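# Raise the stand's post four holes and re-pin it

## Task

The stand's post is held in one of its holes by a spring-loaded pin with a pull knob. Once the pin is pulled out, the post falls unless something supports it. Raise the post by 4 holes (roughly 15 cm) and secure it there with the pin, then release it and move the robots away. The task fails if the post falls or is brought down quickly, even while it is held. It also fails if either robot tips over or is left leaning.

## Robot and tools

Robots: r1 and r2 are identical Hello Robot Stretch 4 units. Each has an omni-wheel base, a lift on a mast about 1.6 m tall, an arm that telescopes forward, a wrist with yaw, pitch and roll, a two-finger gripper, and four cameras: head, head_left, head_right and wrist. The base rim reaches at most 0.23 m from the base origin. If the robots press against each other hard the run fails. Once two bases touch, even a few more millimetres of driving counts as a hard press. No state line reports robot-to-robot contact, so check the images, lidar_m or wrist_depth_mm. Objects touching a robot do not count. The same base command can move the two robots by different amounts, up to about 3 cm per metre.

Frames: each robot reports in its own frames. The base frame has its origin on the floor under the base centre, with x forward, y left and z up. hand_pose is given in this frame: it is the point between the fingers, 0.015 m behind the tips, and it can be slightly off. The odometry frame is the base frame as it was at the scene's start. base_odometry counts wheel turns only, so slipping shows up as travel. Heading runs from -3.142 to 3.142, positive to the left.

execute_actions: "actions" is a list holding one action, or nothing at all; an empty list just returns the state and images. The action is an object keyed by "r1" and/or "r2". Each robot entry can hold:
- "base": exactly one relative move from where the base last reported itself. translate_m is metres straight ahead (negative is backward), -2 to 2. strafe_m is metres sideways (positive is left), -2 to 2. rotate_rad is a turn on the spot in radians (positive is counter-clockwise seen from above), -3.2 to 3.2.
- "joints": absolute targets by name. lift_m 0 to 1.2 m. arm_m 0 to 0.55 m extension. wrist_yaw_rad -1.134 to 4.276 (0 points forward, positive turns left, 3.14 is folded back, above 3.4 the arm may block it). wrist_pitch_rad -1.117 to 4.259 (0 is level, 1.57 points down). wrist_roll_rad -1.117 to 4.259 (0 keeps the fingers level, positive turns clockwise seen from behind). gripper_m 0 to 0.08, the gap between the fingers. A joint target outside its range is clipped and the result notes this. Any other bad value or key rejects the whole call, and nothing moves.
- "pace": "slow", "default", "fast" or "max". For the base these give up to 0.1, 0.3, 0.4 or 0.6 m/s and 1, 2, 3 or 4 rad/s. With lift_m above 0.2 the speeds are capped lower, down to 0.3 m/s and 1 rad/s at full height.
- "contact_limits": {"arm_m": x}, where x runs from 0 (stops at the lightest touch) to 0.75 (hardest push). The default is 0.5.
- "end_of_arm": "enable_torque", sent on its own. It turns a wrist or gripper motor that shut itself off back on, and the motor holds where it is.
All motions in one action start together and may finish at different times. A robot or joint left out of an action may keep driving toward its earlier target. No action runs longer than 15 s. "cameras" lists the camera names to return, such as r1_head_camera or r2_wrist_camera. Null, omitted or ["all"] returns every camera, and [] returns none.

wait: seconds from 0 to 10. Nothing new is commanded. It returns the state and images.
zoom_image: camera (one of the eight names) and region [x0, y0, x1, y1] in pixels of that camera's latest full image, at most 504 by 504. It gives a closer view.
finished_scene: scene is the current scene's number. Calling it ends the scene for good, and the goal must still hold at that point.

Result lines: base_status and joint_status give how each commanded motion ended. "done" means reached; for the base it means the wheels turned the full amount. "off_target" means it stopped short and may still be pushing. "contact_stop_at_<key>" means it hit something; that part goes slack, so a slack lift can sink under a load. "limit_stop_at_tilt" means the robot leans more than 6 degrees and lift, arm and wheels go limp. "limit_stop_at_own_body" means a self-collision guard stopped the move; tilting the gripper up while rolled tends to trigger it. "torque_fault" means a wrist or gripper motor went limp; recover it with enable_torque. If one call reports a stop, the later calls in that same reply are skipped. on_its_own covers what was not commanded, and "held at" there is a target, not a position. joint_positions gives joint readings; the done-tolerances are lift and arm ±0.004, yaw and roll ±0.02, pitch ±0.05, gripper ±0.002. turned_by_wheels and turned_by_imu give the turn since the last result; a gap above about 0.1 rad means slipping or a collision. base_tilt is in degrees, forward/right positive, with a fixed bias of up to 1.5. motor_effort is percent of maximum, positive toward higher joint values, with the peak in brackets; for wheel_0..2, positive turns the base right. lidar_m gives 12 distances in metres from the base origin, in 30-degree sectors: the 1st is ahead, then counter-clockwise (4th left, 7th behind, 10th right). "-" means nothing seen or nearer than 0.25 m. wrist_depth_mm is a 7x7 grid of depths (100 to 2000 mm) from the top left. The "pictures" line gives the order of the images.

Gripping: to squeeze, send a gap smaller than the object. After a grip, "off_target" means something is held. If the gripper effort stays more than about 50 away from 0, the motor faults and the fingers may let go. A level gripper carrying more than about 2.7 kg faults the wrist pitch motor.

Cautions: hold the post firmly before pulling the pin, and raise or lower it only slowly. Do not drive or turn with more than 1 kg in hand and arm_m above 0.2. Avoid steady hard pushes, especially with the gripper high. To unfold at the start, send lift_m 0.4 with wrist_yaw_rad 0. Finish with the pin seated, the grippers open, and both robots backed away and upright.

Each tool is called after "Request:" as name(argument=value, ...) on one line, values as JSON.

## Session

Request:
execute_actions(actions=[])

Scene clock: 0.00 s.
r1.base_odometry: x=+0.000 y=+0.000 heading=+0.000 (m, m, rad; r1's odometry frame)
r1.turned_by_wheels: +0.000 (rad since the last result)
r1.turned_by_imu: +0.000 (rad since the last result)
r1.base_tilt: forward=-0.5 right=+0.4 (deg)
r1.lidar_m: 2.85 3.98 3.48 1.40 0.80 0.68 0.69 0.79 1.22 1.24 1.45 2.56
r1.base_status: not commanded
r1.joint_positions: lift_m=+0.223 arm_m=+0.001 wrist_yaw_rad=+3.062 wrist_pitch_rad=+0.017 wrist_roll_rad=+0.000 gripper_m=+0.040
r1.joint_status: not commanded
r1.motor_effort: lift_m=+19 arm_m=+0 wrist_yaw_rad=+1 wrist_pitch_rad=-9 wrist_roll_rad=+2 gripper_m=-1 wheel_0=+0 wheel_1=+0 wheel_2=+0 (%)
r1.hand_pose: x=-0.0330 y=+0.1041 z=+0.3977 quat_wxyz=(+0.040, -0.009, +0.001, +0.999) (m; r1's base frame)
r1.wrist_depth_mm: 132 136 831 798 768 750 723 / 106 136 831 798 778 750 715 / 110 137 842 809 778 750 723 / 133 157 831 798 768 750 732 / 917 866 831 809 778 741 723 / 917 891 831 809 778 750 732 / 891 - 131 798 105 750 723
r2.base_odometry: x=+0.000 y=+0.000 heading=+0.000 (m, m, rad; r2's odometry frame)
r2.turned_by_wheels: +0.000 (rad since the last result)
r2.turned_by_imu: +0.000 (rad since the last result)
r2.base_tilt: forward=+0.0 right=+0.6 (deg)
r2.lidar_m: 3.84 2.88 1.47 1.20 1.18 1.18 0.96 0.94 1.05 1.61 4.37 4.70
r2.base_status: not commanded
r2.joint_positions: lift_m=+0.150 arm_m=+0.002 wrist_yaw_rad=+3.157 wrist_pitch_rad=+0.020 wrist_roll_rad=-0.018 gripper_m=+0.040
r2.joint_status: not commanded
r2.motor_effort: lift_m=+22 arm_m=-1 wrist_yaw_rad=-2 wrist_pitch_rad=-7 wrist_roll_rad=+1 gripper_m=-1 wheel_0=+0 wheel_1=+0 wheel_2=+0 (%)
r2.hand_pose: x=-0.0410 y=+0.0842 z=+0.3239 quat_wxyz=(-0.008, -0.010, -0.009, +1.000) (m; r2's base frame)
r2.wrist_depth_mm: - 138 272 1160 1281 1366 1118 / - 115 143 1160 1281 1366 1138 / - 122 159 1160 1255 1366 1160 / 141 141 1042 1182 1255 1397 1182 / 931 991 1060 1182 1336 1397 1160 / 931 976 140 1118 127 1160 1060 / - - - - - - 831
pictures: r1_head_camera, r1_head_left_camera, r1_head_right_camera, r1_wrist_camera, r2_head_camera, r2_head_left_camera, r2_head_right_camera, r2_wrist_camera
Images, in order (width x height): r1_head_camera 420x560, r1_head_left_camera 420x672, r1_head_right_camera 420x672, r1_wrist_camera 616x392, r2_head_camera 420x560, r2_head_left_camera 420x672, r2_head_right_camera 420x672, r2_wrist_camera 616x392.

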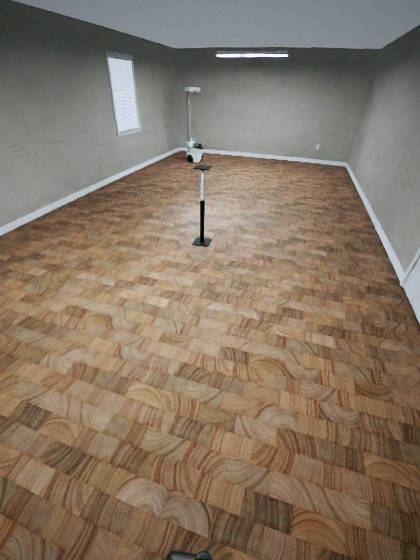

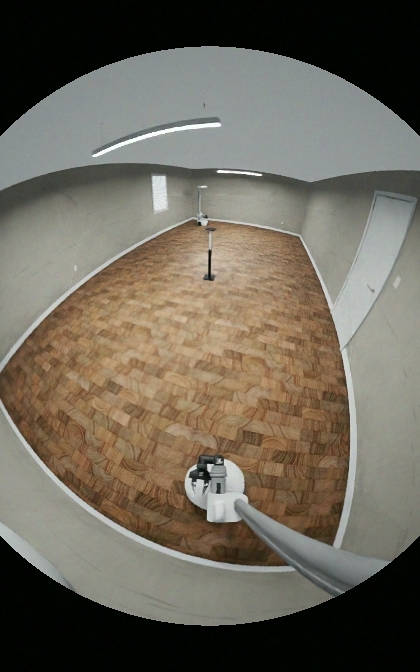

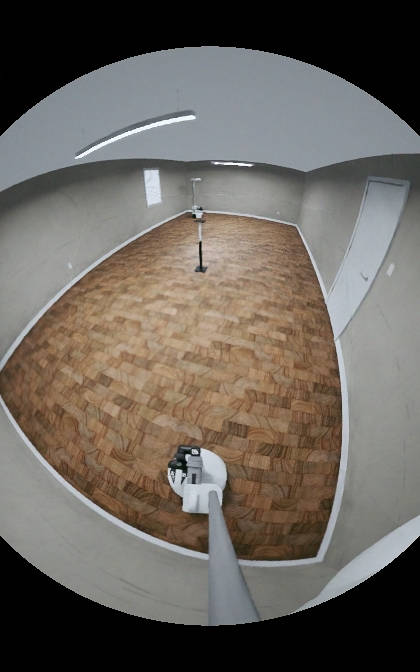

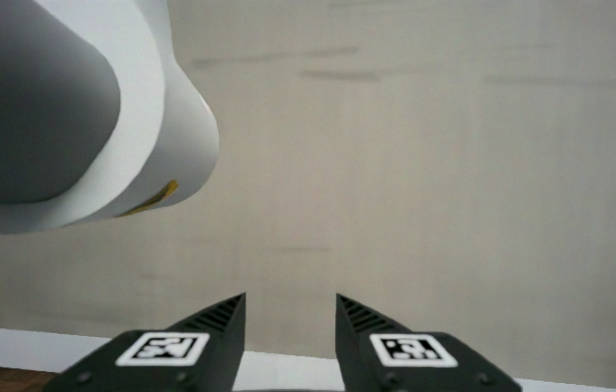

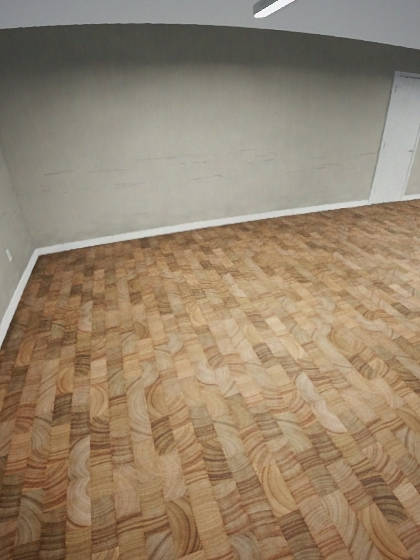

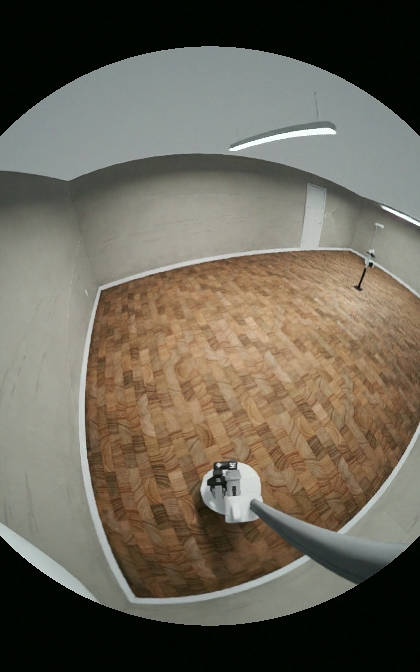

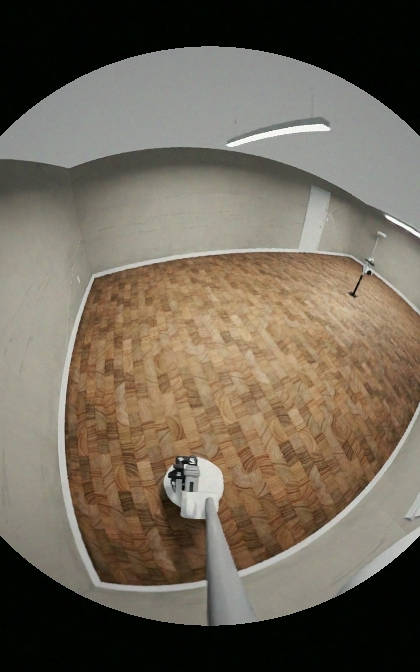

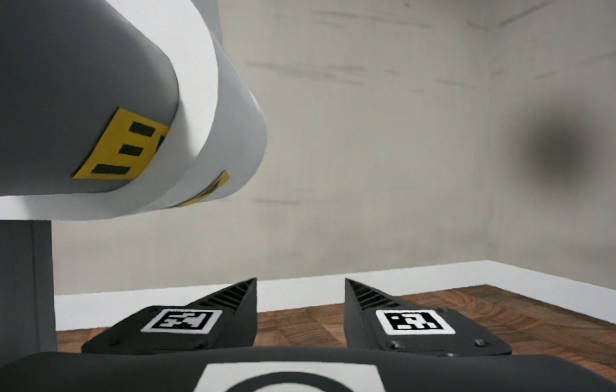

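Request:
zoom_image(camera="r1_head_camera", region=[165, 155, 245, 255])

Request:
zoom_image(camera="r2_head_left_camera", region=[335, 240, 395, 300])

Region (165, 155, 245, 255) of r1_head_camera's 420x560 image, scaled by 5.040, with more detail than that image has; it fills the left 403 columns of this view, and the rest is white.

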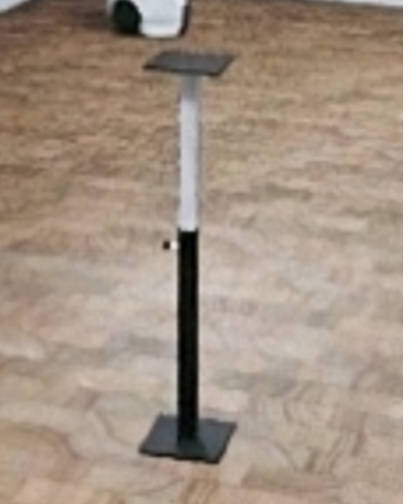

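Region (335, 240, 395, 300) of r2_head_left_camera's 420x672 image, scaled by 8.400, with more detail than that image has.

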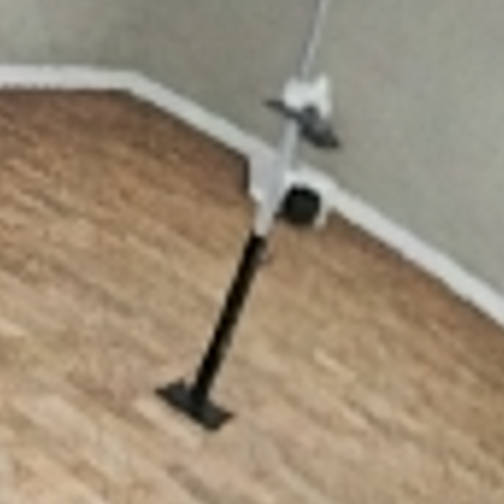

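Request:
execute_actions(actions=[{"r1":{"base":{"rotate_rad":0.22},"pace":"fast"},"r2":{"base":{"rotate_rad":-0.76},"pace":"fast"}}], cameras=["r2_head_camera"])

Request:
execute_actions(actions=[{"r1":{"base":{"translate_m":2.0},"joints":{"lift_m":0.4,"wrist_yaw_rad":0,"gripper_m":0.08},"pace":"max"},"r2":{"base":{"translate_m":2.0},"joints":{"lift_m":0.4,"wrist_yaw_rad":0,"gripper_m":0.08},"pace":"max"}}], cameras=["r1_head_camera","r1_wrist_camera","r2_head_camera","r2_wrist_camera"])

Scene clock: 2.20 s.
r1.base_odometry: x=+0.000 y=+0.000 heading=+0.220 (m, m, rad; r1's odometry frame)
r1.turned_by_wheels: +0.220 (rad since the last result)
r1.turned_by_imu: +0.218 (rad since the last result)
r1.base_tilt: forward=-0.5 right=+0.3 (deg)
r1.lidar_m: 2.87 3.62 3.09 1.04 0.72 0.67 0.71 0.97 1.22 1.28 1.73 4.46
r1.base_status: done
r1.joint_positions: lift_m=+0.223 arm_m=+0.001 wrist_yaw_rad=+3.062 wrist_pitch_rad=+0.017 wrist_roll_rad=+0.000 gripper_m=+0.040
r1.joint_status: not commanded
r1.motor_effort: lift_m=+18(18) arm_m=+0(0) wrist_yaw_rad=+1(0) wrist_pitch_rad=-9(8) wrist_roll_rad=+2(3) gripper_m=+0(0) wheel_0=-2(5) wheel_1=+0(8) wheel_2=+0(8) (%)
r1.hand_pose: x=-0.0330 y=+0.1041 z=+0.3977 quat_wxyz=(+0.040, -0.009, +0.001, +0.999) (m; r1's base frame)
r1.wrist_depth_mm: 133 136 904 831 750 699 640 / 106 136 878 820 741 699 654 / 110 137 891 820 759 691 640 / 133 156 891 831 768 699 654 / 1160 1042 931 820 759 691 647 / 1118 1025 854 831 750 707 647 / 960 - 131 831 105 683 647
r2.base_odometry: x=+0.000 y=+0.000 heading=-0.759 (m, m, rad; r2's odometry frame)
r2.turned_by_wheels: -0.759 (rad since the last result)
r2.turned_by_imu: -0.750 (rad since the last result)
r2.base_tilt: forward=+0.0 right=+0.6 (deg)
r2.lidar_m: 5.83 4.07 3.83 1.85 1.27 1.18 1.21 1.01 0.94 0.96 1.25 2.89
r2.base_status: done
r2.joint_positions: lift_m=+0.150 arm_m=+0.002 wrist_yaw_rad=+3.157 wrist_pitch_rad=+0.020 wrist_roll_rad=-0.018 gripper_m=+0.040
r2.joint_status: not commanded
r2.motor_effort: lift_m=+22(22) arm_m=-1(1) wrist_yaw_rad=+0(1) wrist_pitch_rad=-6(7) wrist_roll_rad=+1(1) gripper_m=-1(2) wheel_0=+4(11) wheel_1=+2(9) wheel_2=+2(16) (%)
r2.hand_pose: x=-0.0410 y=+0.0842 z=+0.3239 quat_wxyz=(-0.008, -0.010, -0.009, +1.000) (m; r2's base frame)
r2.wrist_depth_mm: - 139 271 1397 1255 1118 1025 / - 115 143 1430 1255 1118 1042 / - 122 158 1430 1281 1160 1060 / 141 141 1464 1397 1255 1118 1042 / 1025 1255 1618 1397 1255 1118 1042 / 917 1118 140 1160 126 1118 1008 / - - - - - - 842
pictures: r2_head_camera
Images, in order (width x height): r2_head_camera 420x560.

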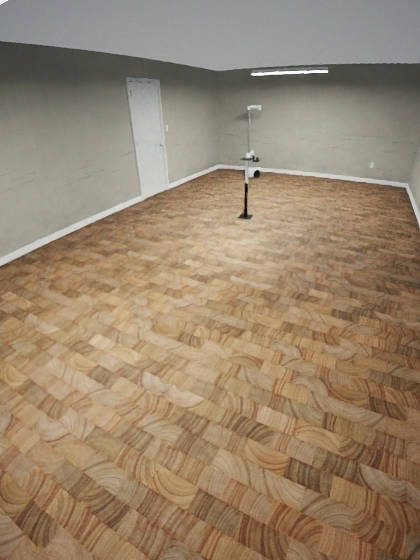

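Scene clock: 7.13 s.
r1.base_odometry: x=+1.952 y=+0.437 heading=+0.220 (m, m, rad; r1's odometry frame)
r1.turned_by_wheels: +0.000 (rad since the last result)
r1.turned_by_imu: +0.004 (rad since the last result)
r1.base_tilt: forward=-0.6 right=+0.3 (deg)
r1.lidar_m: 3.04 2.63 2.49 2.61 2.62 2.46 2.56 2.28 2.17 2.25 3.08 0.92
r1.base_status: done
r1.joint_positions: lift_m=+0.400 arm_m=+0.001 wrist_yaw_rad=+0.000 wrist_pitch_rad=+0.017 wrist_roll_rad=+0.000 gripper_m=+0.080
r1.joint_status: all done
r1.motor_effort: lift_m=+20(25) arm_m=+0(0) wrist_yaw_rad=+0(7) wrist_pitch_rad=-8(8) wrist_roll_rad=+2(3) gripper_m=+1(1) wheel_0=-1(5) wheel_1=+0(8) wheel_2=+1(15) (%)
r1.hand_pose: x=+0.3847 y=-0.0874 z=+0.5744 quat_wxyz=(+1.000, +0.000, +0.009, +0.000) (m; r1's base frame)
r1.wrist_depth_mm: - - - - - - - / - - - - - - - / - - - - - - - / - - - - - - - / - - - - - - - / 1808 1808 1808 1863 1756 1983 - / - 112 1229 1308 140 - 1430
r2.base_odometry: x=+1.451 y=-1.376 heading=-0.759 (m, m, rad; r2's odometry frame)
r2.turned_by_wheels: +0.000 (rad since the last result)
r2.turned_by_imu: -0.002 (rad since the last result)
r2.base_tilt: forward=+0.0 right=+0.6 (deg)
r2.lidar_m: 2.33 3.16 2.95 3.02 3.18 2.98 2.83 1.89 1.80 1.84 2.38 3.23
r2.base_status: done
r2.joint_positions: lift_m=+0.400 arm_m=+0.002 wrist_yaw_rad=+0.000 wrist_pitch_rad=+0.020 wrist_roll_rad=-0.018 gripper_m=+0.080
r2.joint_status: all done
r2.motor_effort: lift_m=+25(28) arm_m=-1(1) wrist_yaw_rad=-2(11) wrist_pitch_rad=-6(8) wrist_roll_rad=+0(0) gripper_m=+1(0) wheel_0=+0(11) wheel_1=+0(10) wheel_2=+1(16) (%)
r2.hand_pose: x=+0.3856 y=-0.0873 z=+0.5737 quat_wxyz=(+1.000, -0.009, +0.010, +0.000) (m; r2's base frame)
r2.wrist_depth_mm: - - - - - - - / - - - - - - - / - - - - - - - / - - - - - - - / - - - - - - - / - 120 1618 1863 158 991 1863 / - - - - 134 - -
pictures: r1_head_camera, r1_wrist_camera, r2_head_camera, r2_wrist_camera
Images, in order (width x height): r1_head_camera 420x560, r1_wrist_camera 616x392, r2_head_camera 420x560, r2_wrist_camera 616x392.

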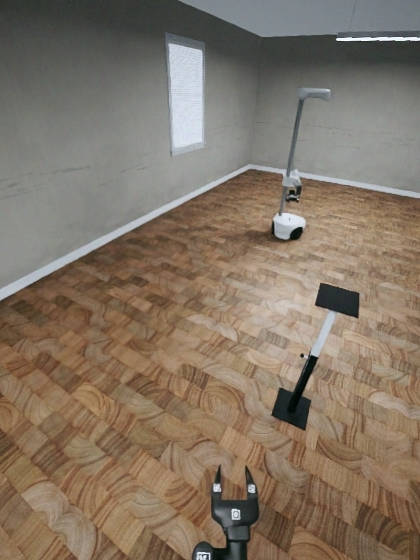

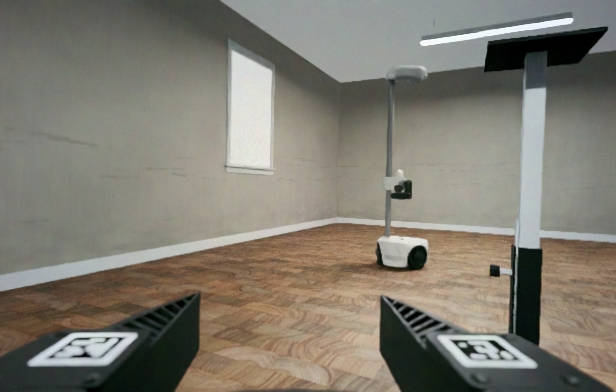

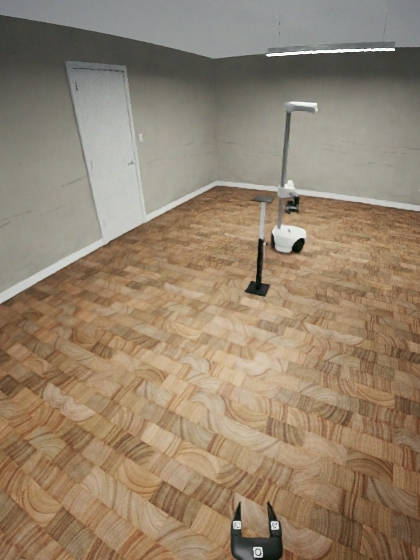

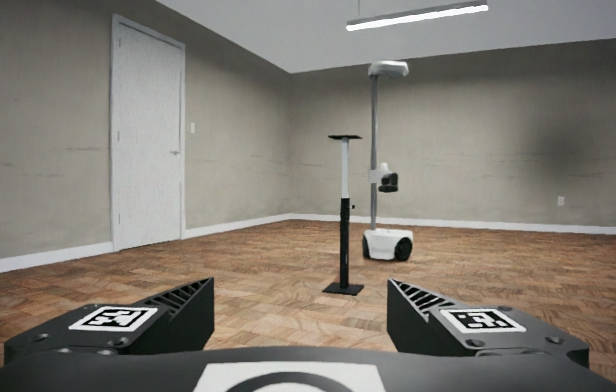

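Request:
zoom_image(camera="r1_head_camera", region=[260, 380, 330, 440])

Request:
zoom_image(camera="r2_head_camera", region=[230, 265, 290, 305])

Region (260, 380, 330, 440) of r1_head_camera's 420x560 image, scaled by 7.200, with more detail than that image has; it fills the top 432 rows of this view, and the rest is white.

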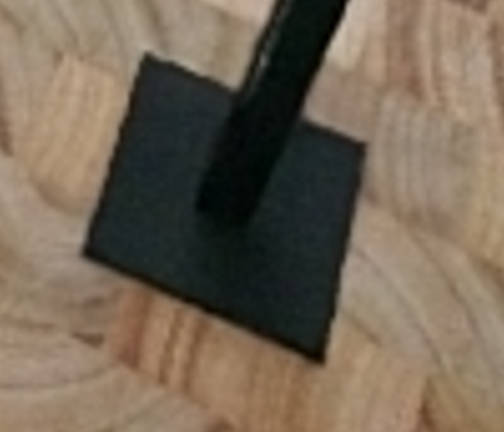

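Region (230, 265, 290, 305) of r2_head_camera's 420x560 image, scaled by 8.400, with more detail than that image has.

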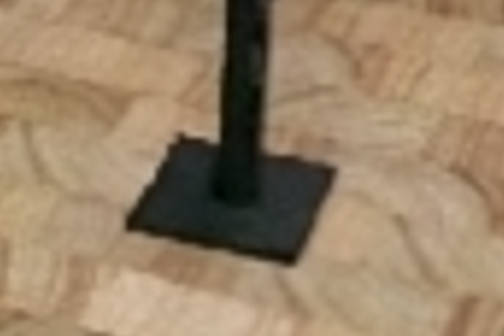

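Request:
execute_actions(actions=[{"r1":{"base":{"translate_m":1.26},"joints":{"lift_m":0.293},"pace":"max"},"r2":{"base":{"translate_m":1.9},"joints":{"lift_m":0.61},"pace":"max"}}], cameras=["r1_head_left_camera","r2_head_camera"])

Scene clock: 12.73 s.
r1.base_odometry: x=+3.181 y=+0.712 heading=+0.220 (m, m, rad; r1's odometry frame)
r1.turned_by_wheels: +0.000 (rad since the last result)
r1.turned_by_imu: +0.001 (rad since the last result)
r1.base_tilt: forward=-0.5 right=+0.3 (deg)
r1.lidar_m: 2.77 1.99 1.89 1.97 2.69 3.58 3.72 2.90 0.53 0.62 0.69 5.15
r1.base_status: done
r1.joint_positions: lift_m=+0.293 arm_m=+0.001 wrist_yaw_rad=+0.000 wrist_pitch_rad=+0.017 wrist_roll_rad=+0.000 gripper_m=+0.080
r1.joint_status: all done
r1.motor_effort: lift_m=+17(15) arm_m=+0(0) wrist_yaw_rad=+1(1) wrist_pitch_rad=-8(10) wrist_roll_rad=+2(3) gripper_m=+0(1) wheel_0=+1(9) wheel_1=+1(9) wheel_2=+2(17) (%)
r1.hand_pose: x=+0.3847 y=-0.0874 z=+0.4676 quat_wxyz=(+1.000, +0.000, +0.009, +0.000) (m; r1's base frame)
r1.wrist_depth_mm: 1708 - - - - - - / 1756 - - - - - - / 1708 - - - - - - / 1708 - - - - - - / 1661 - - - - - - / 1537 1464 1537 1618 1499 1618 1618 / - 112 1025 1098 140 - 1205
r2.base_odometry: x=+2.829 y=-2.684 heading=-0.759 (m, m, rad; r2's odometry frame)
r2.turned_by_wheels: +0.000 (rad since the last result)
r2.turned_by_imu: -0.002 (rad since the last result)
r2.base_tilt: forward=+0.0 right=+0.6 (deg)
r2.lidar_m: 3.33 2.25 2.13 2.19 2.82 4.71 4.10 2.79 0.75 0.64 0.66 0.48
r2.base_status: done
r2.joint_positions: lift_m=+0.610 arm_m=+0.002 wrist_yaw_rad=+0.000 wrist_pitch_rad=+0.020 wrist_roll_rad=-0.018 gripper_m=+0.080
r2.joint_status: all done
r2.motor_effort: lift_m=+25(30) arm_m=-1(1) wrist_yaw_rad=-2(2) wrist_pitch_rad=-6(8) wrist_roll_rad=+0(1) gripper_m=+1(0) wheel_0=+1(11) wheel_1=+0(7) wheel_2=+0(12) (%)
r2.hand_pose: x=+0.3856 y=-0.0874 z=+0.7837 quat_wxyz=(+1.000, -0.009, +0.010, +0.000) (m; r2's base frame)
r2.wrist_depth_mm: - - - - - - - / - - - - - - - / - - - - - - - / - - - - - - - / - - - - - - - / 1983 120 - - 158 - - / - - - - 134 - -
pictures: r1_head_left_camera, r2_head_camera
Images, in order (width x height): r1_head_left_camera 420x672, r2_head_camera 420x560.

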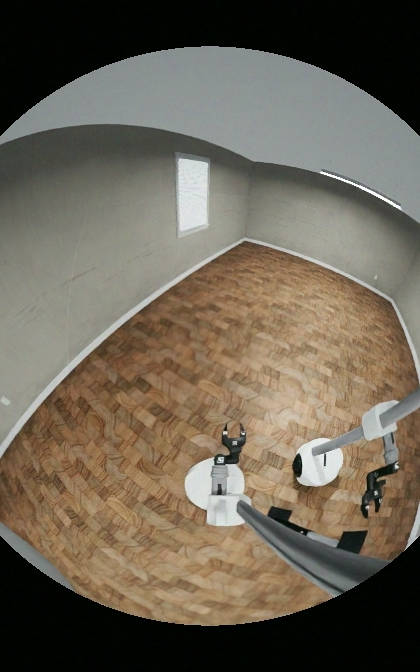

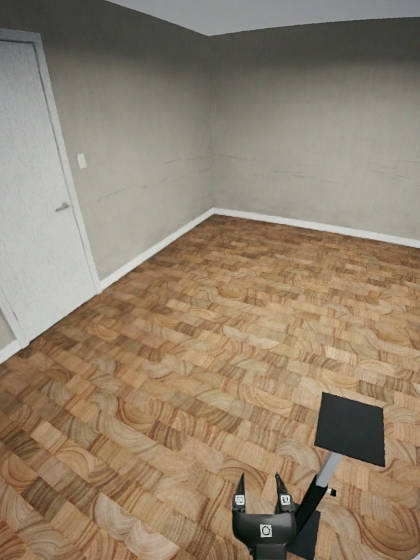

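Request:
execute_actions(actions=[{"r1":{"base":{"rotate_rad":-2.06},"pace":"fast"},"r2":{"base":{"rotate_rad":-0.41},"pace":"fast"}}], cameras=["r1_head_camera","r1_wrist_camera","r2_head_camera","r2_wrist_camera"])

Scene clock: 16.03 s.
r1.base_odometry: x=+3.181 y=+0.712 heading=-1.840 (m, m, rad; r1's odometry frame)
r1.turned_by_wheels: -2.060 (rad since the last result)
r1.turned_by_imu: -2.041 (rad since the last result)
r1.base_tilt: forward=-0.5 right=+0.4 (deg)
r1.lidar_m: 0.50 0.53 0.73 5.17 2.70 1.99 1.92 2.01 2.80 3.55 3.74 0.54
r1.base_status: done
r1.joint_positions: lift_m=+0.293 arm_m=+0.001 wrist_yaw_rad=+0.000 wrist_pitch_rad=+0.017 wrist_roll_rad=+0.000 gripper_m=+0.080
r1.joint_status: not commanded
r1.motor_effort: lift_m=+17(17) arm_m=+0(0) wrist_yaw_rad=-1(0) wrist_pitch_rad=-8(10) wrist_roll_rad=+2(2) gripper_m=+1(1) wheel_0=+0(8) wheel_1=-1(12) wheel_2=+2(10) (%)
r1.hand_pose: x=+0.3847 y=-0.0874 z=+0.4676 quat_wxyz=(+1.000, +0.000, +0.009, +0.000) (m; r1's base frame)
r1.wrist_depth_mm: - - - - - - - / - - - - - - - / - - - - - - - / - - - - - - - / - - - - - - - / 1537 1537 1576 362 1464 1661 1708 / - 112 1025 366 140 - 1229
r2.base_odometry: x=+2.829 y=-2.684 heading=-1.169 (m, m, rad; r2's odometry frame)
r2.turned_by_wheels: -0.410 (rad since the last result)
r2.turned_by_imu: -0.404 (rad since the last result)
r2.base_tilt: forward=+0.0 right=+0.6 (deg)
r2.lidar_m: 0.47 2.93 2.20 2.13 2.25 3.13 - 3.63 2.71 2.64 0.65 0.49
r2.base_status: done
r2.joint_positions: lift_m=+0.610 arm_m=+0.002 wrist_yaw_rad=+0.000 wrist_pitch_rad=+0.020 wrist_roll_rad=-0.018 gripper_m=+0.080
r2.joint_status: not commanded
r2.motor_effort: lift_m=+25(25) arm_m=-1(1) wrist_yaw_rad=-1(1) wrist_pitch_rad=-7(6) wrist_roll_rad=-1(2) gripper_m=+0(0) wheel_0=+2(7) wheel_1=+2(9) wheel_2=+1(9) (%)
r2.hand_pose: x=+0.3856 y=-0.0875 z=+0.7837 quat_wxyz=(+1.000, -0.009, +0.010, +0.000) (m; r2's base frame)
r2.wrist_depth_mm: - - - - - - - / - - - - - - - / - - - 309 342 - - / - - - - - - - / - - - - - - - / - 120 - - 158 - - / - - - - 134 - -
pictures: r1_head_camera, r1_wrist_camera, r2_head_camera, r2_wrist_camera
Images, in order (width x height): r1_head_camera 420x560, r1_wrist_camera 616x392, r2_head_camera 420x560, r2_wrist_camera 616x392.

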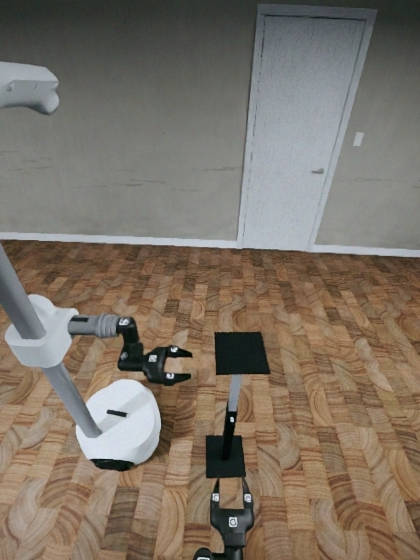

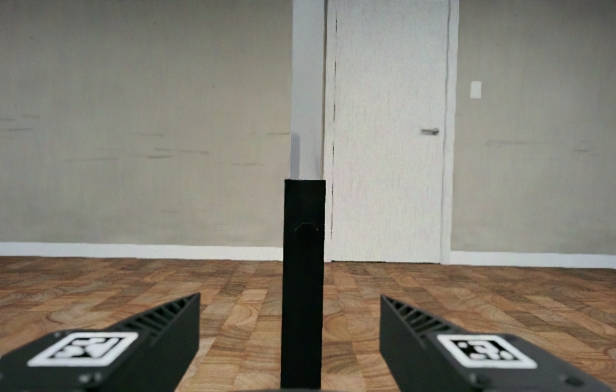

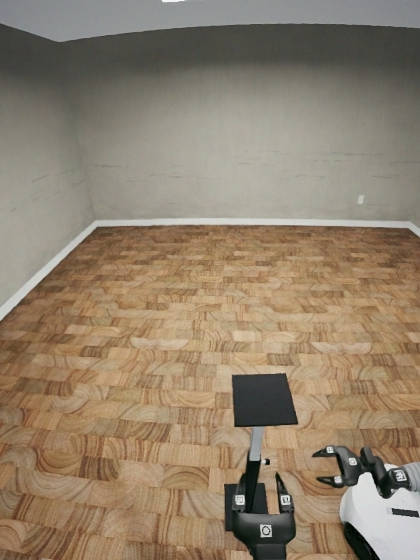

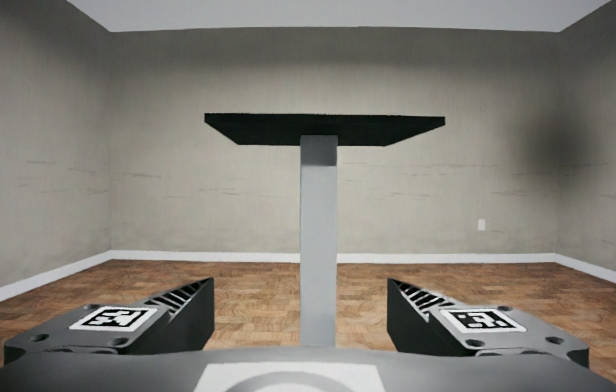

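Request:
execute_actions(actions=[{"r1":{"base":{"strafe_m":-0.012},"joints":{"lift_m":0.308,"arm_m":0.14,"gripper_m":0.06},"pace":"fast"},"r2":{"base":{"strafe_m":-0.016},"joints":{"lift_m":0.628,"arm_m":0.135,"wrist_yaw_rad":0.015},"pace":"fast"}}], cameras=["r1_wrist_camera","r2_head_camera","r2_wrist_camera"])

Request:
zoom_image(camera="r1_wrist_camera", region=[190, 180, 390, 392])

Scene clock: 17.67 s.
r1.base_odometry: x=+3.170 y=+0.715 heading=-1.840 (m, m, rad; r1's odometry frame)
r1.turned_by_wheels: +0.000 (rad since the last result)
r1.turned_by_imu: +0.000 (rad since the last result)
r1.base_tilt: forward=-0.5 right=+0.2 (deg)
r1.lidar_m: 0.53 0.60 0.71 5.17 2.70 1.99 1.90 2.00 2.78 3.55 3.70 0.54
r1.base_status: done
r1.joint_positions: lift_m=+0.308 arm_m=+0.139 wrist_yaw_rad=+0.000 wrist_pitch_rad=+0.017 wrist_roll_rad=+0.000 gripper_m=+0.060
r1.joint_status: all done
r1.motor_effort: lift_m=+21(22) arm_m=+8(7) wrist_yaw_rad=+1(1) wrist_pitch_rad=-8(8) wrist_roll_rad=+0(1) gripper_m=-3(3) wheel_0=+0(11) wheel_1=+1(13) wheel_2=+0(0) (%)
r1.hand_pose: x=+0.5222 y=-0.0874 z=+0.4823 quat_wxyz=(+1.000, +0.000, +0.009, +0.000) (m; r1's base frame)
r1.wrist_depth_mm: - - - 230 - - - / - - - 231 - - - / - - - 233 - - - / - - - 230 - - - / - - - 226 - - - / 1537 1576 224 227 1499 1661 1708 / 1160 - 225 229 120 - 1182
r2.base_odometry: x=+2.815 y=-2.690 heading=-1.168 (m, m, rad; r2's odometry frame)
r2.turned_by_wheels: +0.000 (rad since the last result)
r2.turned_by_imu: +0.001 (rad since the last result)
r2.base_tilt: forward=+0.0 right=+0.6 (deg)
r2.lidar_m: 0.47 2.96 2.21 2.15 2.24 3.18 - 3.59 2.70 2.62 0.63 0.52
r2.base_status: done
r2.joint_positions: lift_m=+0.628 arm_m=+0.134 wrist_yaw_rad=+0.015 wrist_pitch_rad=+0.020 wrist_roll_rad=-0.018 gripper_m=+0.080
r2.joint_status: all done
r2.motor_effort: lift_m=+26(28) arm_m=+5(6) wrist_yaw_rad=-1(1) wrist_pitch_rad=-7(6) wrist_roll_rad=+1(0) gripper_m=+1(1) wheel_0=+3(10) wheel_1=+2(9) wheel_2=+0(2) (%)
r2.hand_pose: x=+0.5190 y=-0.0842 z=+0.8016 quat_wxyz=(+1.000, -0.009, +0.010, +0.008) (m; r2's base frame)
r2.wrist_depth_mm: - - - - - - - / - - - - - - - / - - 195 176 190 - - / - - - 177 - - - / - - - 179 - - - / - 120 - 179 158 - - / - - - - 134 - -
pictures: r1_wrist_camera, r2_head_camera, r2_wrist_camera
Images, in order (width x height): r1_wrist_camera 616x392, r2_head_camera 420x560, r2_wrist_camera 616x392.

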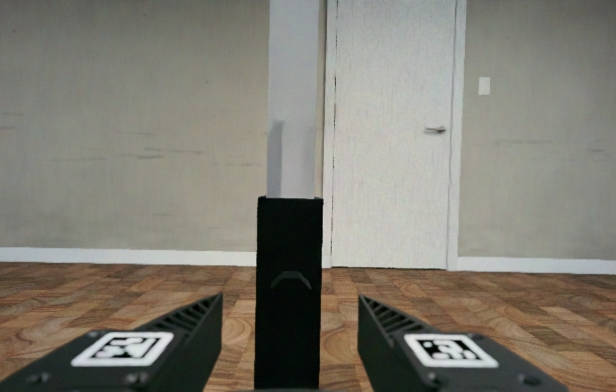

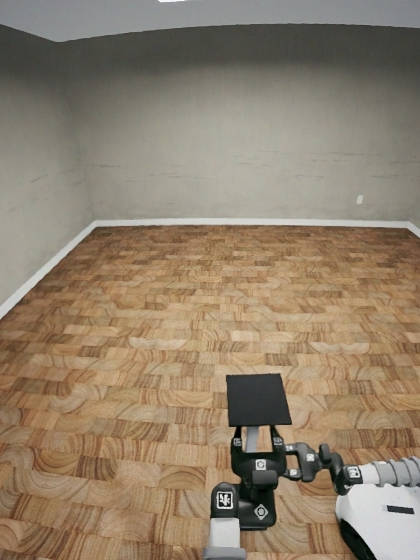

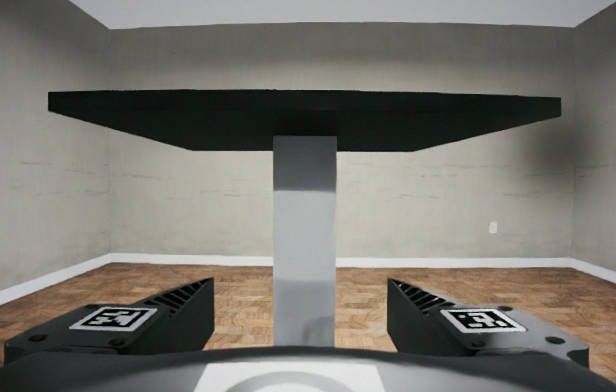

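Region (190, 180, 390, 392) of r1_wrist_camera's 616x392 image, scaled by 2.377; it fills the left 475 columns of this view, and the rest is white.

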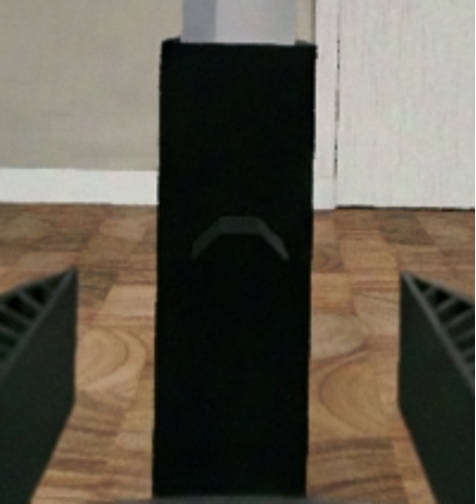

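Request:
execute_actions(actions=[{"r1":{"joints":{"arm_m":0.188,"gripper_m":0.04},"contact_limits":{"arm_m":0.25}},"r2":{"joints":{"arm_m":0.179,"gripper_m":0.045},"contact_limits":{"arm_m":0.25}}}], cameras=["r1_wrist_camera","r2_wrist_camera"])

Request:
execute_actions(actions=[{"r1":{"joints":{"gripper_m":0.0}},"r2":{"joints":{"gripper_m":0.0}}}], cameras=["r1_wrist_camera","r2_wrist_camera"])

Scene clock: 18.93 s.
r1.base_odometry: x=+3.170 y=+0.715 heading=-1.840 (m, m, rad; r1's odometry frame)
r1.turned_by_wheels: +0.000 (rad since the last result)
r1.turned_by_imu: +0.000 (rad since the last result)
r1.base_tilt: forward=-0.4 right=+0.3 (deg)
r1.lidar_m: 0.52 0.60 0.74 5.19 2.69 1.99 1.91 1.99 2.78 3.52 3.71 0.57
r1.base_status: not commanded
r1.joint_positions: lift_m=+0.308 arm_m=+0.187 wrist_yaw_rad=+0.000 wrist_pitch_rad=+0.017 wrist_roll_rad=+0.000 gripper_m=+0.040
r1.joint_status: all done
r1.motor_effort: lift_m=+21(21) arm_m=+8(9) wrist_yaw_rad=+1(0) wrist_pitch_rad=-8(9) wrist_roll_rad=+1(2) gripper_m=-3(7) wheel_0=+0(0) wheel_1=+2(1) wheel_2=+1(0) (%)
r1.contact_limits: arm_m 0.25
r1.hand_pose: x=+0.5701 y=-0.0874 z=+0.4823 quat_wxyz=(+1.000, +0.000, +0.009, +0.000) (m; r1's base frame)
r1.wrist_depth_mm: - - - 183 - - - / - - - 183 - - - / - - - 185 - - - / - - - 184 - - - / - - - 178 - - - / 1618 1499 176 162 1661 1708 1661 / 1118 - 132 178 105 1229 1182
r2.base_odometry: x=+2.815 y=-2.690 heading=-1.168 (m, m, rad; r2's odometry frame)
r2.turned_by_wheels: +0.000 (rad since the last result)
r2.turned_by_imu: +0.000 (rad since the last result)
r2.base_tilt: forward=+0.0 right=+0.6 (deg)
r2.lidar_m: 0.49 2.97 2.21 2.14 2.27 3.18 - 3.59 2.70 2.62 0.63 0.54
r2.base_status: not commanded
r2.joint_positions: lift_m=+0.628 arm_m=+0.178 wrist_yaw_rad=+0.015 wrist_pitch_rad=+0.020 wrist_roll_rad=-0.018 gripper_m=+0.045
r2.joint_status: all done
r2.motor_effort: lift_m=+26(26) arm_m=+4(5) wrist_yaw_rad=+0(1) wrist_pitch_rad=-7(6) wrist_roll_rad=+1(1) gripper_m=-3(2) wheel_0=+3(3) wheel_1=+2(2) wheel_2=+0(0) (%)
r2.contact_limits: arm_m 0.25
r2.hand_pose: x=+0.5630 y=-0.0842 z=+0.8016 quat_wxyz=(+1.000, -0.009, +0.010, +0.008) (m; r2's base frame)
r2.wrist_depth_mm: - - - - - - - / - - - - - - - / - - 196 132 193 - - / - - - 133 - - - / - - - 134 - - - / - - 152 134 143 - - / - - - - - - 1863
pictures: r1_wrist_camera, r2_wrist_camera
Images, in order (width x height): r1_wrist_camera 616x392, r2_wrist_camera 616x392.

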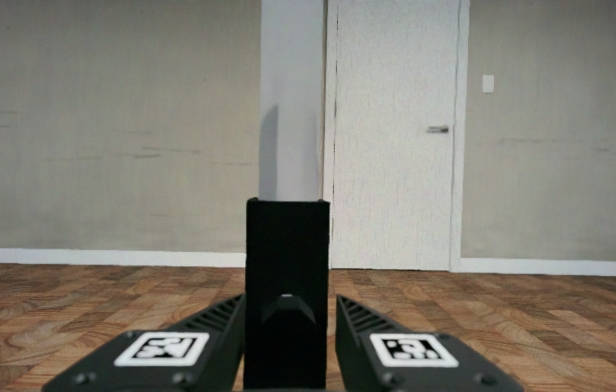

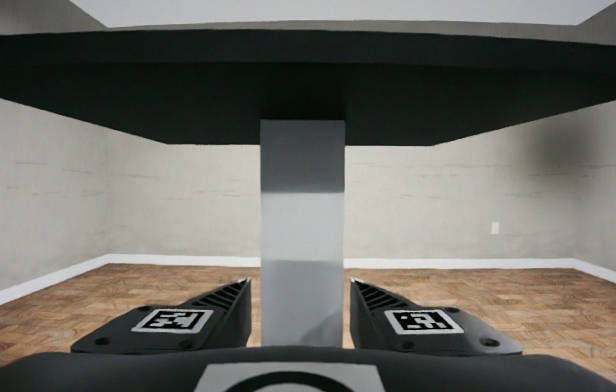

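Scene clock: 19.87 s.
r1.base_odometry: x=+3.170 y=+0.715 heading=-1.840 (m, m, rad; r1's odometry frame)
r1.turned_by_wheels: +0.000 (rad since the last result)
r1.turned_by_imu: +0.000 (rad since the last result)
r1.base_tilt: forward=-0.5 right=+0.3 (deg)
r1.lidar_m: 0.51 0.62 0.71 5.18 2.69 1.98 1.90 2.00 2.79 3.52 3.70 0.54
r1.base_status: not commanded
r1.joint_positions: lift_m=+0.308 arm_m=+0.187 wrist_yaw_rad=+0.001 wrist_pitch_rad=+0.017 wrist_roll_rad=+0.001 gripper_m=+0.019
r1.joint_status: gripper_m off_target (ended at +0.019, target +0.000)
r1.on_its_own: gripper_m is held at +0.015, not at your +0.000, by its contact guard: the fingers met something
r1.motor_effort: lift_m=+21(21) arm_m=+8(8) wrist_yaw_rad=-4(4) wrist_pitch_rad=-9(8) wrist_roll_rad=+2(1) gripper_m=-36(37) wheel_0=+0(0) wheel_1=+1(1) wheel_2=+0(0) (%)
r1.hand_pose: x=+0.5702 y=-0.0872 z=+0.4823 quat_wxyz=(+1.000, +0.000, +0.009, +0.001) (m; r1's base frame)
r1.wrist_depth_mm: - - - 182 - - - / - - - 183 - - - / - - - 185 - - - / - - - 185 - - - / - - - 178 - - - / 1537 1537 1430 150 1618 1708 1708 / 1078 1160 103 143 - 1118 1160
r2.base_odometry: x=+2.815 y=-2.690 heading=-1.168 (m, m, rad; r2's odometry frame)
r2.turned_by_wheels: +0.000 (rad since the last result)
r2.turned_by_imu: +0.000 (rad since the last result)
r2.base_tilt: forward=+0.0 right=+0.7 (deg)
r2.lidar_m: 0.51 2.96 2.21 2.14 2.26 3.17 - 3.60 2.71 2.62 0.62 0.53
r2.base_status: not commanded
r2.joint_positions: lift_m=+0.628 arm_m=+0.178 wrist_yaw_rad=+0.015 wrist_pitch_rad=+0.020 wrist_roll_rad=-0.017 gripper_m=+0.028
r2.joint_status: gripper_m off_target (ended at +0.028, target +0.000)
r2.on_its_own: gripper_m is held at +0.023, not at your +0.000, by its contact guard: the fingers met something
r2.motor_effort: lift_m=+26(26) arm_m=+5(5) wrist_yaw_rad=-3(4) wrist_pitch_rad=-6(6) wrist_roll_rad=-2(3) gripper_m=-41(46) wheel_0=+3(3) wheel_1=+2(2) wheel_2=+0(0) (%)
r2.hand_pose: x=+0.5631 y=-0.0841 z=+0.8017 quat_wxyz=(+1.000, -0.009, +0.010, +0.008) (m; r2's base frame)
r2.wrist_depth_mm: - - - - - - - / - - - - - - - / - - 196 132 195 - - / - - - 133 - - - / - - - 134 - - - / - - 132 134 129 - - / - - - - - - 1808
pictures: r1_wrist_camera, r2_wrist_camera
Images, in order (width x height): r1_wrist_camera 616x392, r2_wrist_camera 616x392.

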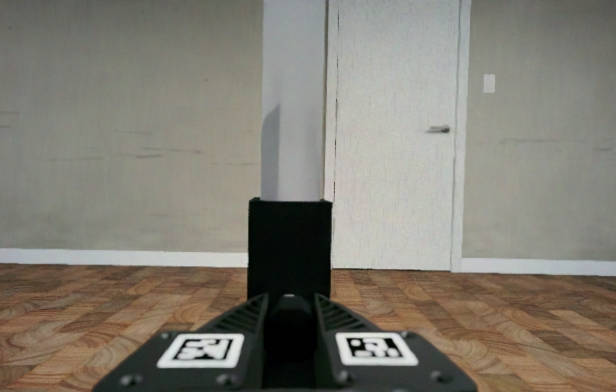

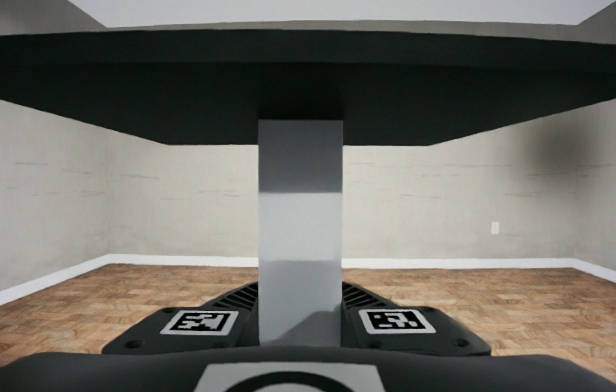

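Request:
execute_actions(actions=[{"r2":{"joints":{"lift_m":0.637},"pace":"slow"}}], cameras=["r1_wrist_camera","r2_wrist_camera"])

Scene clock: 20.73 s.
r1.base_odometry: x=+3.170 y=+0.715 heading=-1.840 (m, m, rad; r1's odometry frame)
r1.turned_by_wheels: +0.000 (rad since the last result)
r1.turned_by_imu: +0.000 (rad since the last result)
r1.base_tilt: forward=-0.5 right=+0.3 (deg)
r1.lidar_m: 0.51 0.62 0.69 5.18 2.68 2.00 1.91 2.02 2.76 3.54 3.69 0.56
r1.base_status: not commanded
r1.joint_positions: lift_m=+0.308 arm_m=+0.187 wrist_yaw_rad=+0.001 wrist_pitch_rad=+0.017 wrist_roll_rad=+0.001 gripper_m=+0.019
r1.joint_status: not commanded
r1.on_its_own: gripper_m is held at +0.015, not at your +0.000, by its contact guard: the fingers met something
r1.motor_effort: lift_m=+21(21) arm_m=+8(8) wrist_yaw_rad=-3(2) wrist_pitch_rad=-8(9) wrist_roll_rad=+1(3) gripper_m=-35(35) wheel_0=+0(0) wheel_1=+1(1) wheel_2=+0(0) (%)
r1.hand_pose: x=+0.5702 y=-0.0872 z=+0.4823 quat_wxyz=(+1.000, +0.000, +0.009, +0.001) (m; r1's base frame)
r1.wrist_depth_mm: - - - 183 - - - / - - - 183 - - - / - - - 185 - - - / - - - 183 - - - / - - - 178 - - - / 1499 1618 1499 148 1576 1661 1708 / 1078 1182 103 142 - 1138 1182
r2.base_odometry: x=+2.815 y=-2.690 heading=-1.168 (m, m, rad; r2's odometry frame)
r2.turned_by_wheels: +0.000 (rad since the last result)
r2.turned_by_imu: +0.000 (rad since the last result)
r2.base_tilt: forward=+0.1 right=+0.6 (deg)
r2.lidar_m: 0.52 2.95 2.22 2.14 2.27 3.18 - 3.59 2.70 2.61 0.62 0.54
r2.base_status: not commanded
r2.joint_positions: lift_m=+0.636 arm_m=+0.178 wrist_yaw_rad=+0.016 wrist_pitch_rad=+0.028 wrist_roll_rad=-0.016 gripper_m=+0.028
r2.joint_status: all done
r2.on_its_own: gripper_m is held at +0.023, not at your +0.000, by its contact guard: the fingers met something; wrist_pitch_rad is at rest, and its effort (-31) is outside its rest range (-23 to +23)
r2.motor_effort: lift_m=+33(31) arm_m=+3(4) wrist_yaw_rad=-4(6) wrist_pitch_rad=-31(31) wrist_roll_rad=-5(6) gripper_m=-41(41) wheel_0=+3(3) wheel_1=+2(2) wheel_2=+0(1) (%)
r2.hand_pose: x=+0.5633 y=-0.0839 z=+0.8083 quat_wxyz=(+1.000, -0.008, +0.014, +0.008) (m; r2's base frame)
r2.wrist_depth_mm: - - - - - - - / - - - - - - - / - - 201 131 205 - - / - - - 132 - - - / - - - 133 - - - / - - 133 134 128 - - / - - - - - - 1808
pictures: r1_wrist_camera, r2_wrist_camera
Images, in order (width x height): r1_wrist_camera 616x392, r2_wrist_camera 616x392.

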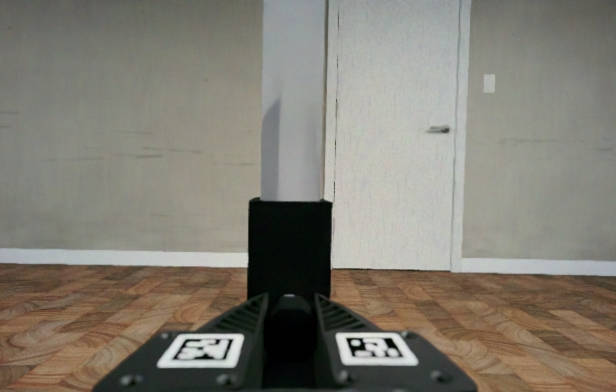

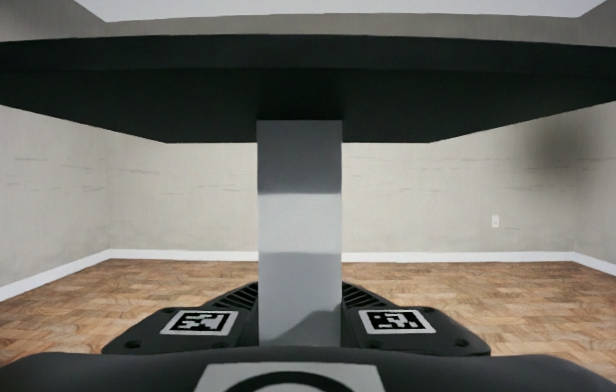

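The post lifted slightly, so the grip carries it. Pull the pin.

Request:
execute_actions(actions=[{"r1":{"joints":{"arm_m":0.176},"pace":"slow","contact_limits":{"arm_m":0.6}}}], cameras=["r1_wrist_camera","r2_wrist_camera"])

Scene clock: 21.80 s.
r1.base_odometry: x=+3.170 y=+0.714 heading=-1.840 (m, m, rad; r1's odometry frame)
r1.turned_by_wheels: +0.000 (rad since the last result)
r1.turned_by_imu: +0.000 (rad since the last result)
r1.base_tilt: forward=-0.4 right=+0.2 (deg)
r1.lidar_m: 0.51 0.62 0.72 5.19 2.70 2.00 1.90 1.99 2.77 3.52 3.71 0.55
r1.base_status: not commanded
r1.joint_positions: lift_m=+0.308 arm_m=+0.180 wrist_yaw_rad=+0.009 wrist_pitch_rad=+0.020 wrist_roll_rad=+0.001 gripper_m=+0.019
r1.joint_status: all done
r1.on_its_own: gripper_m is held at +0.015, not at your +0.000, by its contact guard: the fingers met something; wrist_yaw_rad is at rest, and its effort (-24) is outside its rest range (-13 to +13)
r1.motor_effort: lift_m=+21(21) arm_m=-20(20) wrist_yaw_rad=-24(25) wrist_pitch_rad=-17(16) wrist_roll_rad=+1(2) gripper_m=-35(35) wheel_0=-6(6) wheel_1=-2(2) wheel_2=+11(10) (%)
r1.contact_limits: arm_m 0.6
r1.hand_pose: x=+0.5638 y=-0.0856 z=+0.4817 quat_wxyz=(+1.000, +0.000, +0.010, +0.004) (m; r1's base frame)
r1.wrist_depth_mm: - - - 189 - - - / - - - 189 - - - / - - - 190 - - - / - - - 189 - - - / - - - 183 - - - / 1537 1537 1464 146 1618 1661 1708 / 1098 1160 103 143 - 1138 1160
r2.base_odometry: x=+2.815 y=-2.690 heading=-1.168 (m, m, rad; r2's odometry frame)
r2.turned_by_wheels: +0.000 (rad since the last result)
r2.turned_by_imu: +0.000 (rad since the last result)
r2.base_tilt: forward=+0.0 right=+0.6 (deg)
r2.lidar_m: 0.51 2.96 2.23 2.13 2.26 3.15 - 3.59 2.70 2.60 0.63 0.54
r2.base_status: not commanded
r2.joint_positions: lift_m=+0.636 arm_m=+0.178 wrist_yaw_rad=+0.016 wrist_pitch_rad=+0.024 wrist_roll_rad=-0.016 gripper_m=+0.028
r2.joint_status: not commanded
r2.on_its_own: gripper_m is held at +0.023, not at your +0.000, by its contact guard: the fingers met something
r2.motor_effort: lift_m=+30(33) arm_m=+3(3) wrist_yaw_rad=-4(5) wrist_pitch_rad=-19(31) wrist_roll_rad=-6(6) gripper_m=-41(41) wheel_0=+3(3) wheel_1=+2(2) wheel_2=+0(0) (%)
r2.hand_pose: x=+0.5633 y=-0.0840 z=+0.8094 quat_wxyz=(+1.000, -0.008, +0.012, +0.008) (m; r2's base frame)
r2.wrist_depth_mm: - - - - - - - / - - - - - - - / - - 198 132 200 - - / - - - 132 - - - / - - - 133 - - - / - - 133 134 128 - - / - - - - - - 1708
pictures: r1_wrist_camera, r2_wrist_camera
Images, in order (width x height): r1_wrist_camera 616x392, r2_wrist_camera 616x392.

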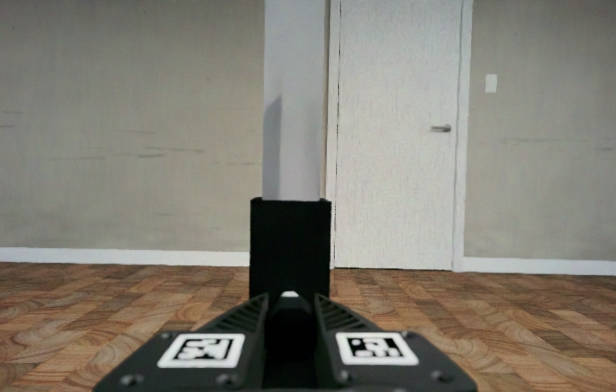

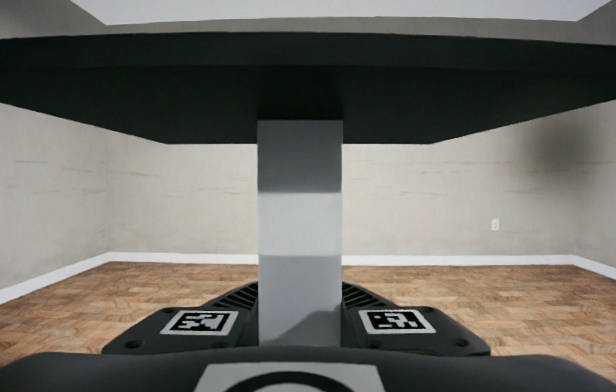

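Request:
execute_actions(actions=[{"r2":{"joints":{"lift_m":0.774},"pace":"slow"}}], cameras=["r1_wrist_camera","r2_wrist_camera"])

Scene clock: 23.83 s.
r1.base_odometry: x=+3.170 y=+0.714 heading=-1.840 (m, m, rad; r1's odometry frame)
r1.turned_by_wheels: +0.000 (rad since the last result)
r1.turned_by_imu: +0.000 (rad since the last result)
r1.base_tilt: forward=-0.4 right=+0.4 (deg)
r1.lidar_m: 0.50 0.62 0.71 5.16 2.67 2.00 1.90 1.99 2.80 3.53 3.69 2.90
r1.base_status: not commanded
r1.joint_positions: lift_m=+0.308 arm_m=+0.180 wrist_yaw_rad=+0.009 wrist_pitch_rad=+0.020 wrist_roll_rad=+0.001 gripper_m=+0.019
r1.joint_status: not commanded
r1.on_its_own: gripper_m is held at +0.015, not at your +0.000, by its contact guard: the fingers met something; wrist_yaw_rad is at rest, and its effort (-25) is outside its rest range (-13 to +13)
r1.motor_effort: lift_m=+21(21) arm_m=-20(20) wrist_yaw_rad=-25(25) wrist_pitch_rad=-16(17) wrist_roll_rad=+1(2) gripper_m=-36(35) wheel_0=-6(6) wheel_1=-2(2) wheel_2=+10(10) (%)
r1.hand_pose: x=+0.5638 y=-0.0856 z=+0.4817 quat_wxyz=(+1.000, +0.000, +0.010, +0.004) (m; r1's base frame)
r1.wrist_depth_mm: - - - 187 - - - / - - - 189 - - - / - - - 189 - - - / - - - 189 - - - / - - - 183 - - - / 1499 1499 1397 146 1618 1708 1756 / 1078 1160 103 143 - 1138 1160
r2.base_odometry: x=+2.815 y=-2.690 heading=-1.168 (m, m, rad; r2's odometry frame)
r2.turned_by_wheels: +0.000 (rad since the last result)
r2.turned_by_imu: +0.000 (rad since the last result)
r2.base_tilt: forward=+0.0 right=+0.6 (deg)
r2.lidar_m: 0.53 2.95 2.23 2.15 2.26 3.17 - 3.61 2.70 2.62 0.63 0.54
r2.base_status: not commanded
r2.joint_positions: lift_m=+0.773 arm_m=+0.178 wrist_yaw_rad=+0.016 wrist_pitch_rad=+0.025 wrist_roll_rad=-0.016 gripper_m=+0.028
r2.joint_status: all done
r2.on_its_own: gripper_m is held at +0.023, not at your +0.000, by its contact guard: the fingers met something
r2.motor_effort: lift_m=+31(32) arm_m=+3(3) wrist_yaw_rad=-4(3) wrist_pitch_rad=-20(21) wrist_roll_rad=-6(4) gripper_m=-41(41) wheel_0=+2(2) wheel_1=+2(2) wheel_2=+0(0) (%)
r2.hand_pose: x=+0.5633 y=-0.0840 z=+0.9462 quat_wxyz=(+1.000, -0.008, +0.012, +0.008) (m; r2's base frame)
r2.wrist_depth_mm: - - - - - - - / - - - - - - - / - - 198 131 200 - - / - - - 132 - - - / - - - 134 - - - / - - 132 135 128 - - / - - - - - - -
pictures: r1_wrist_camera, r2_wrist_camera
Images, in order (width x height): r1_wrist_camera 616x392, r2_wrist_camera 616x392.

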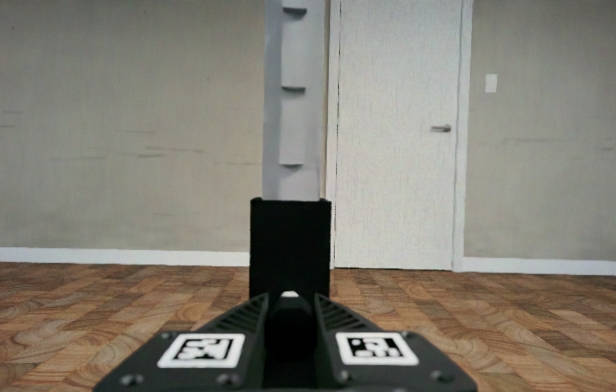

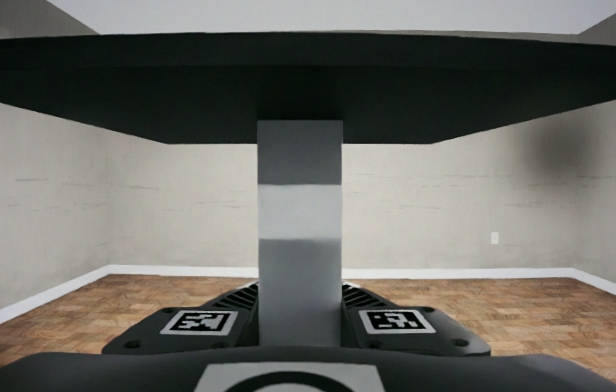

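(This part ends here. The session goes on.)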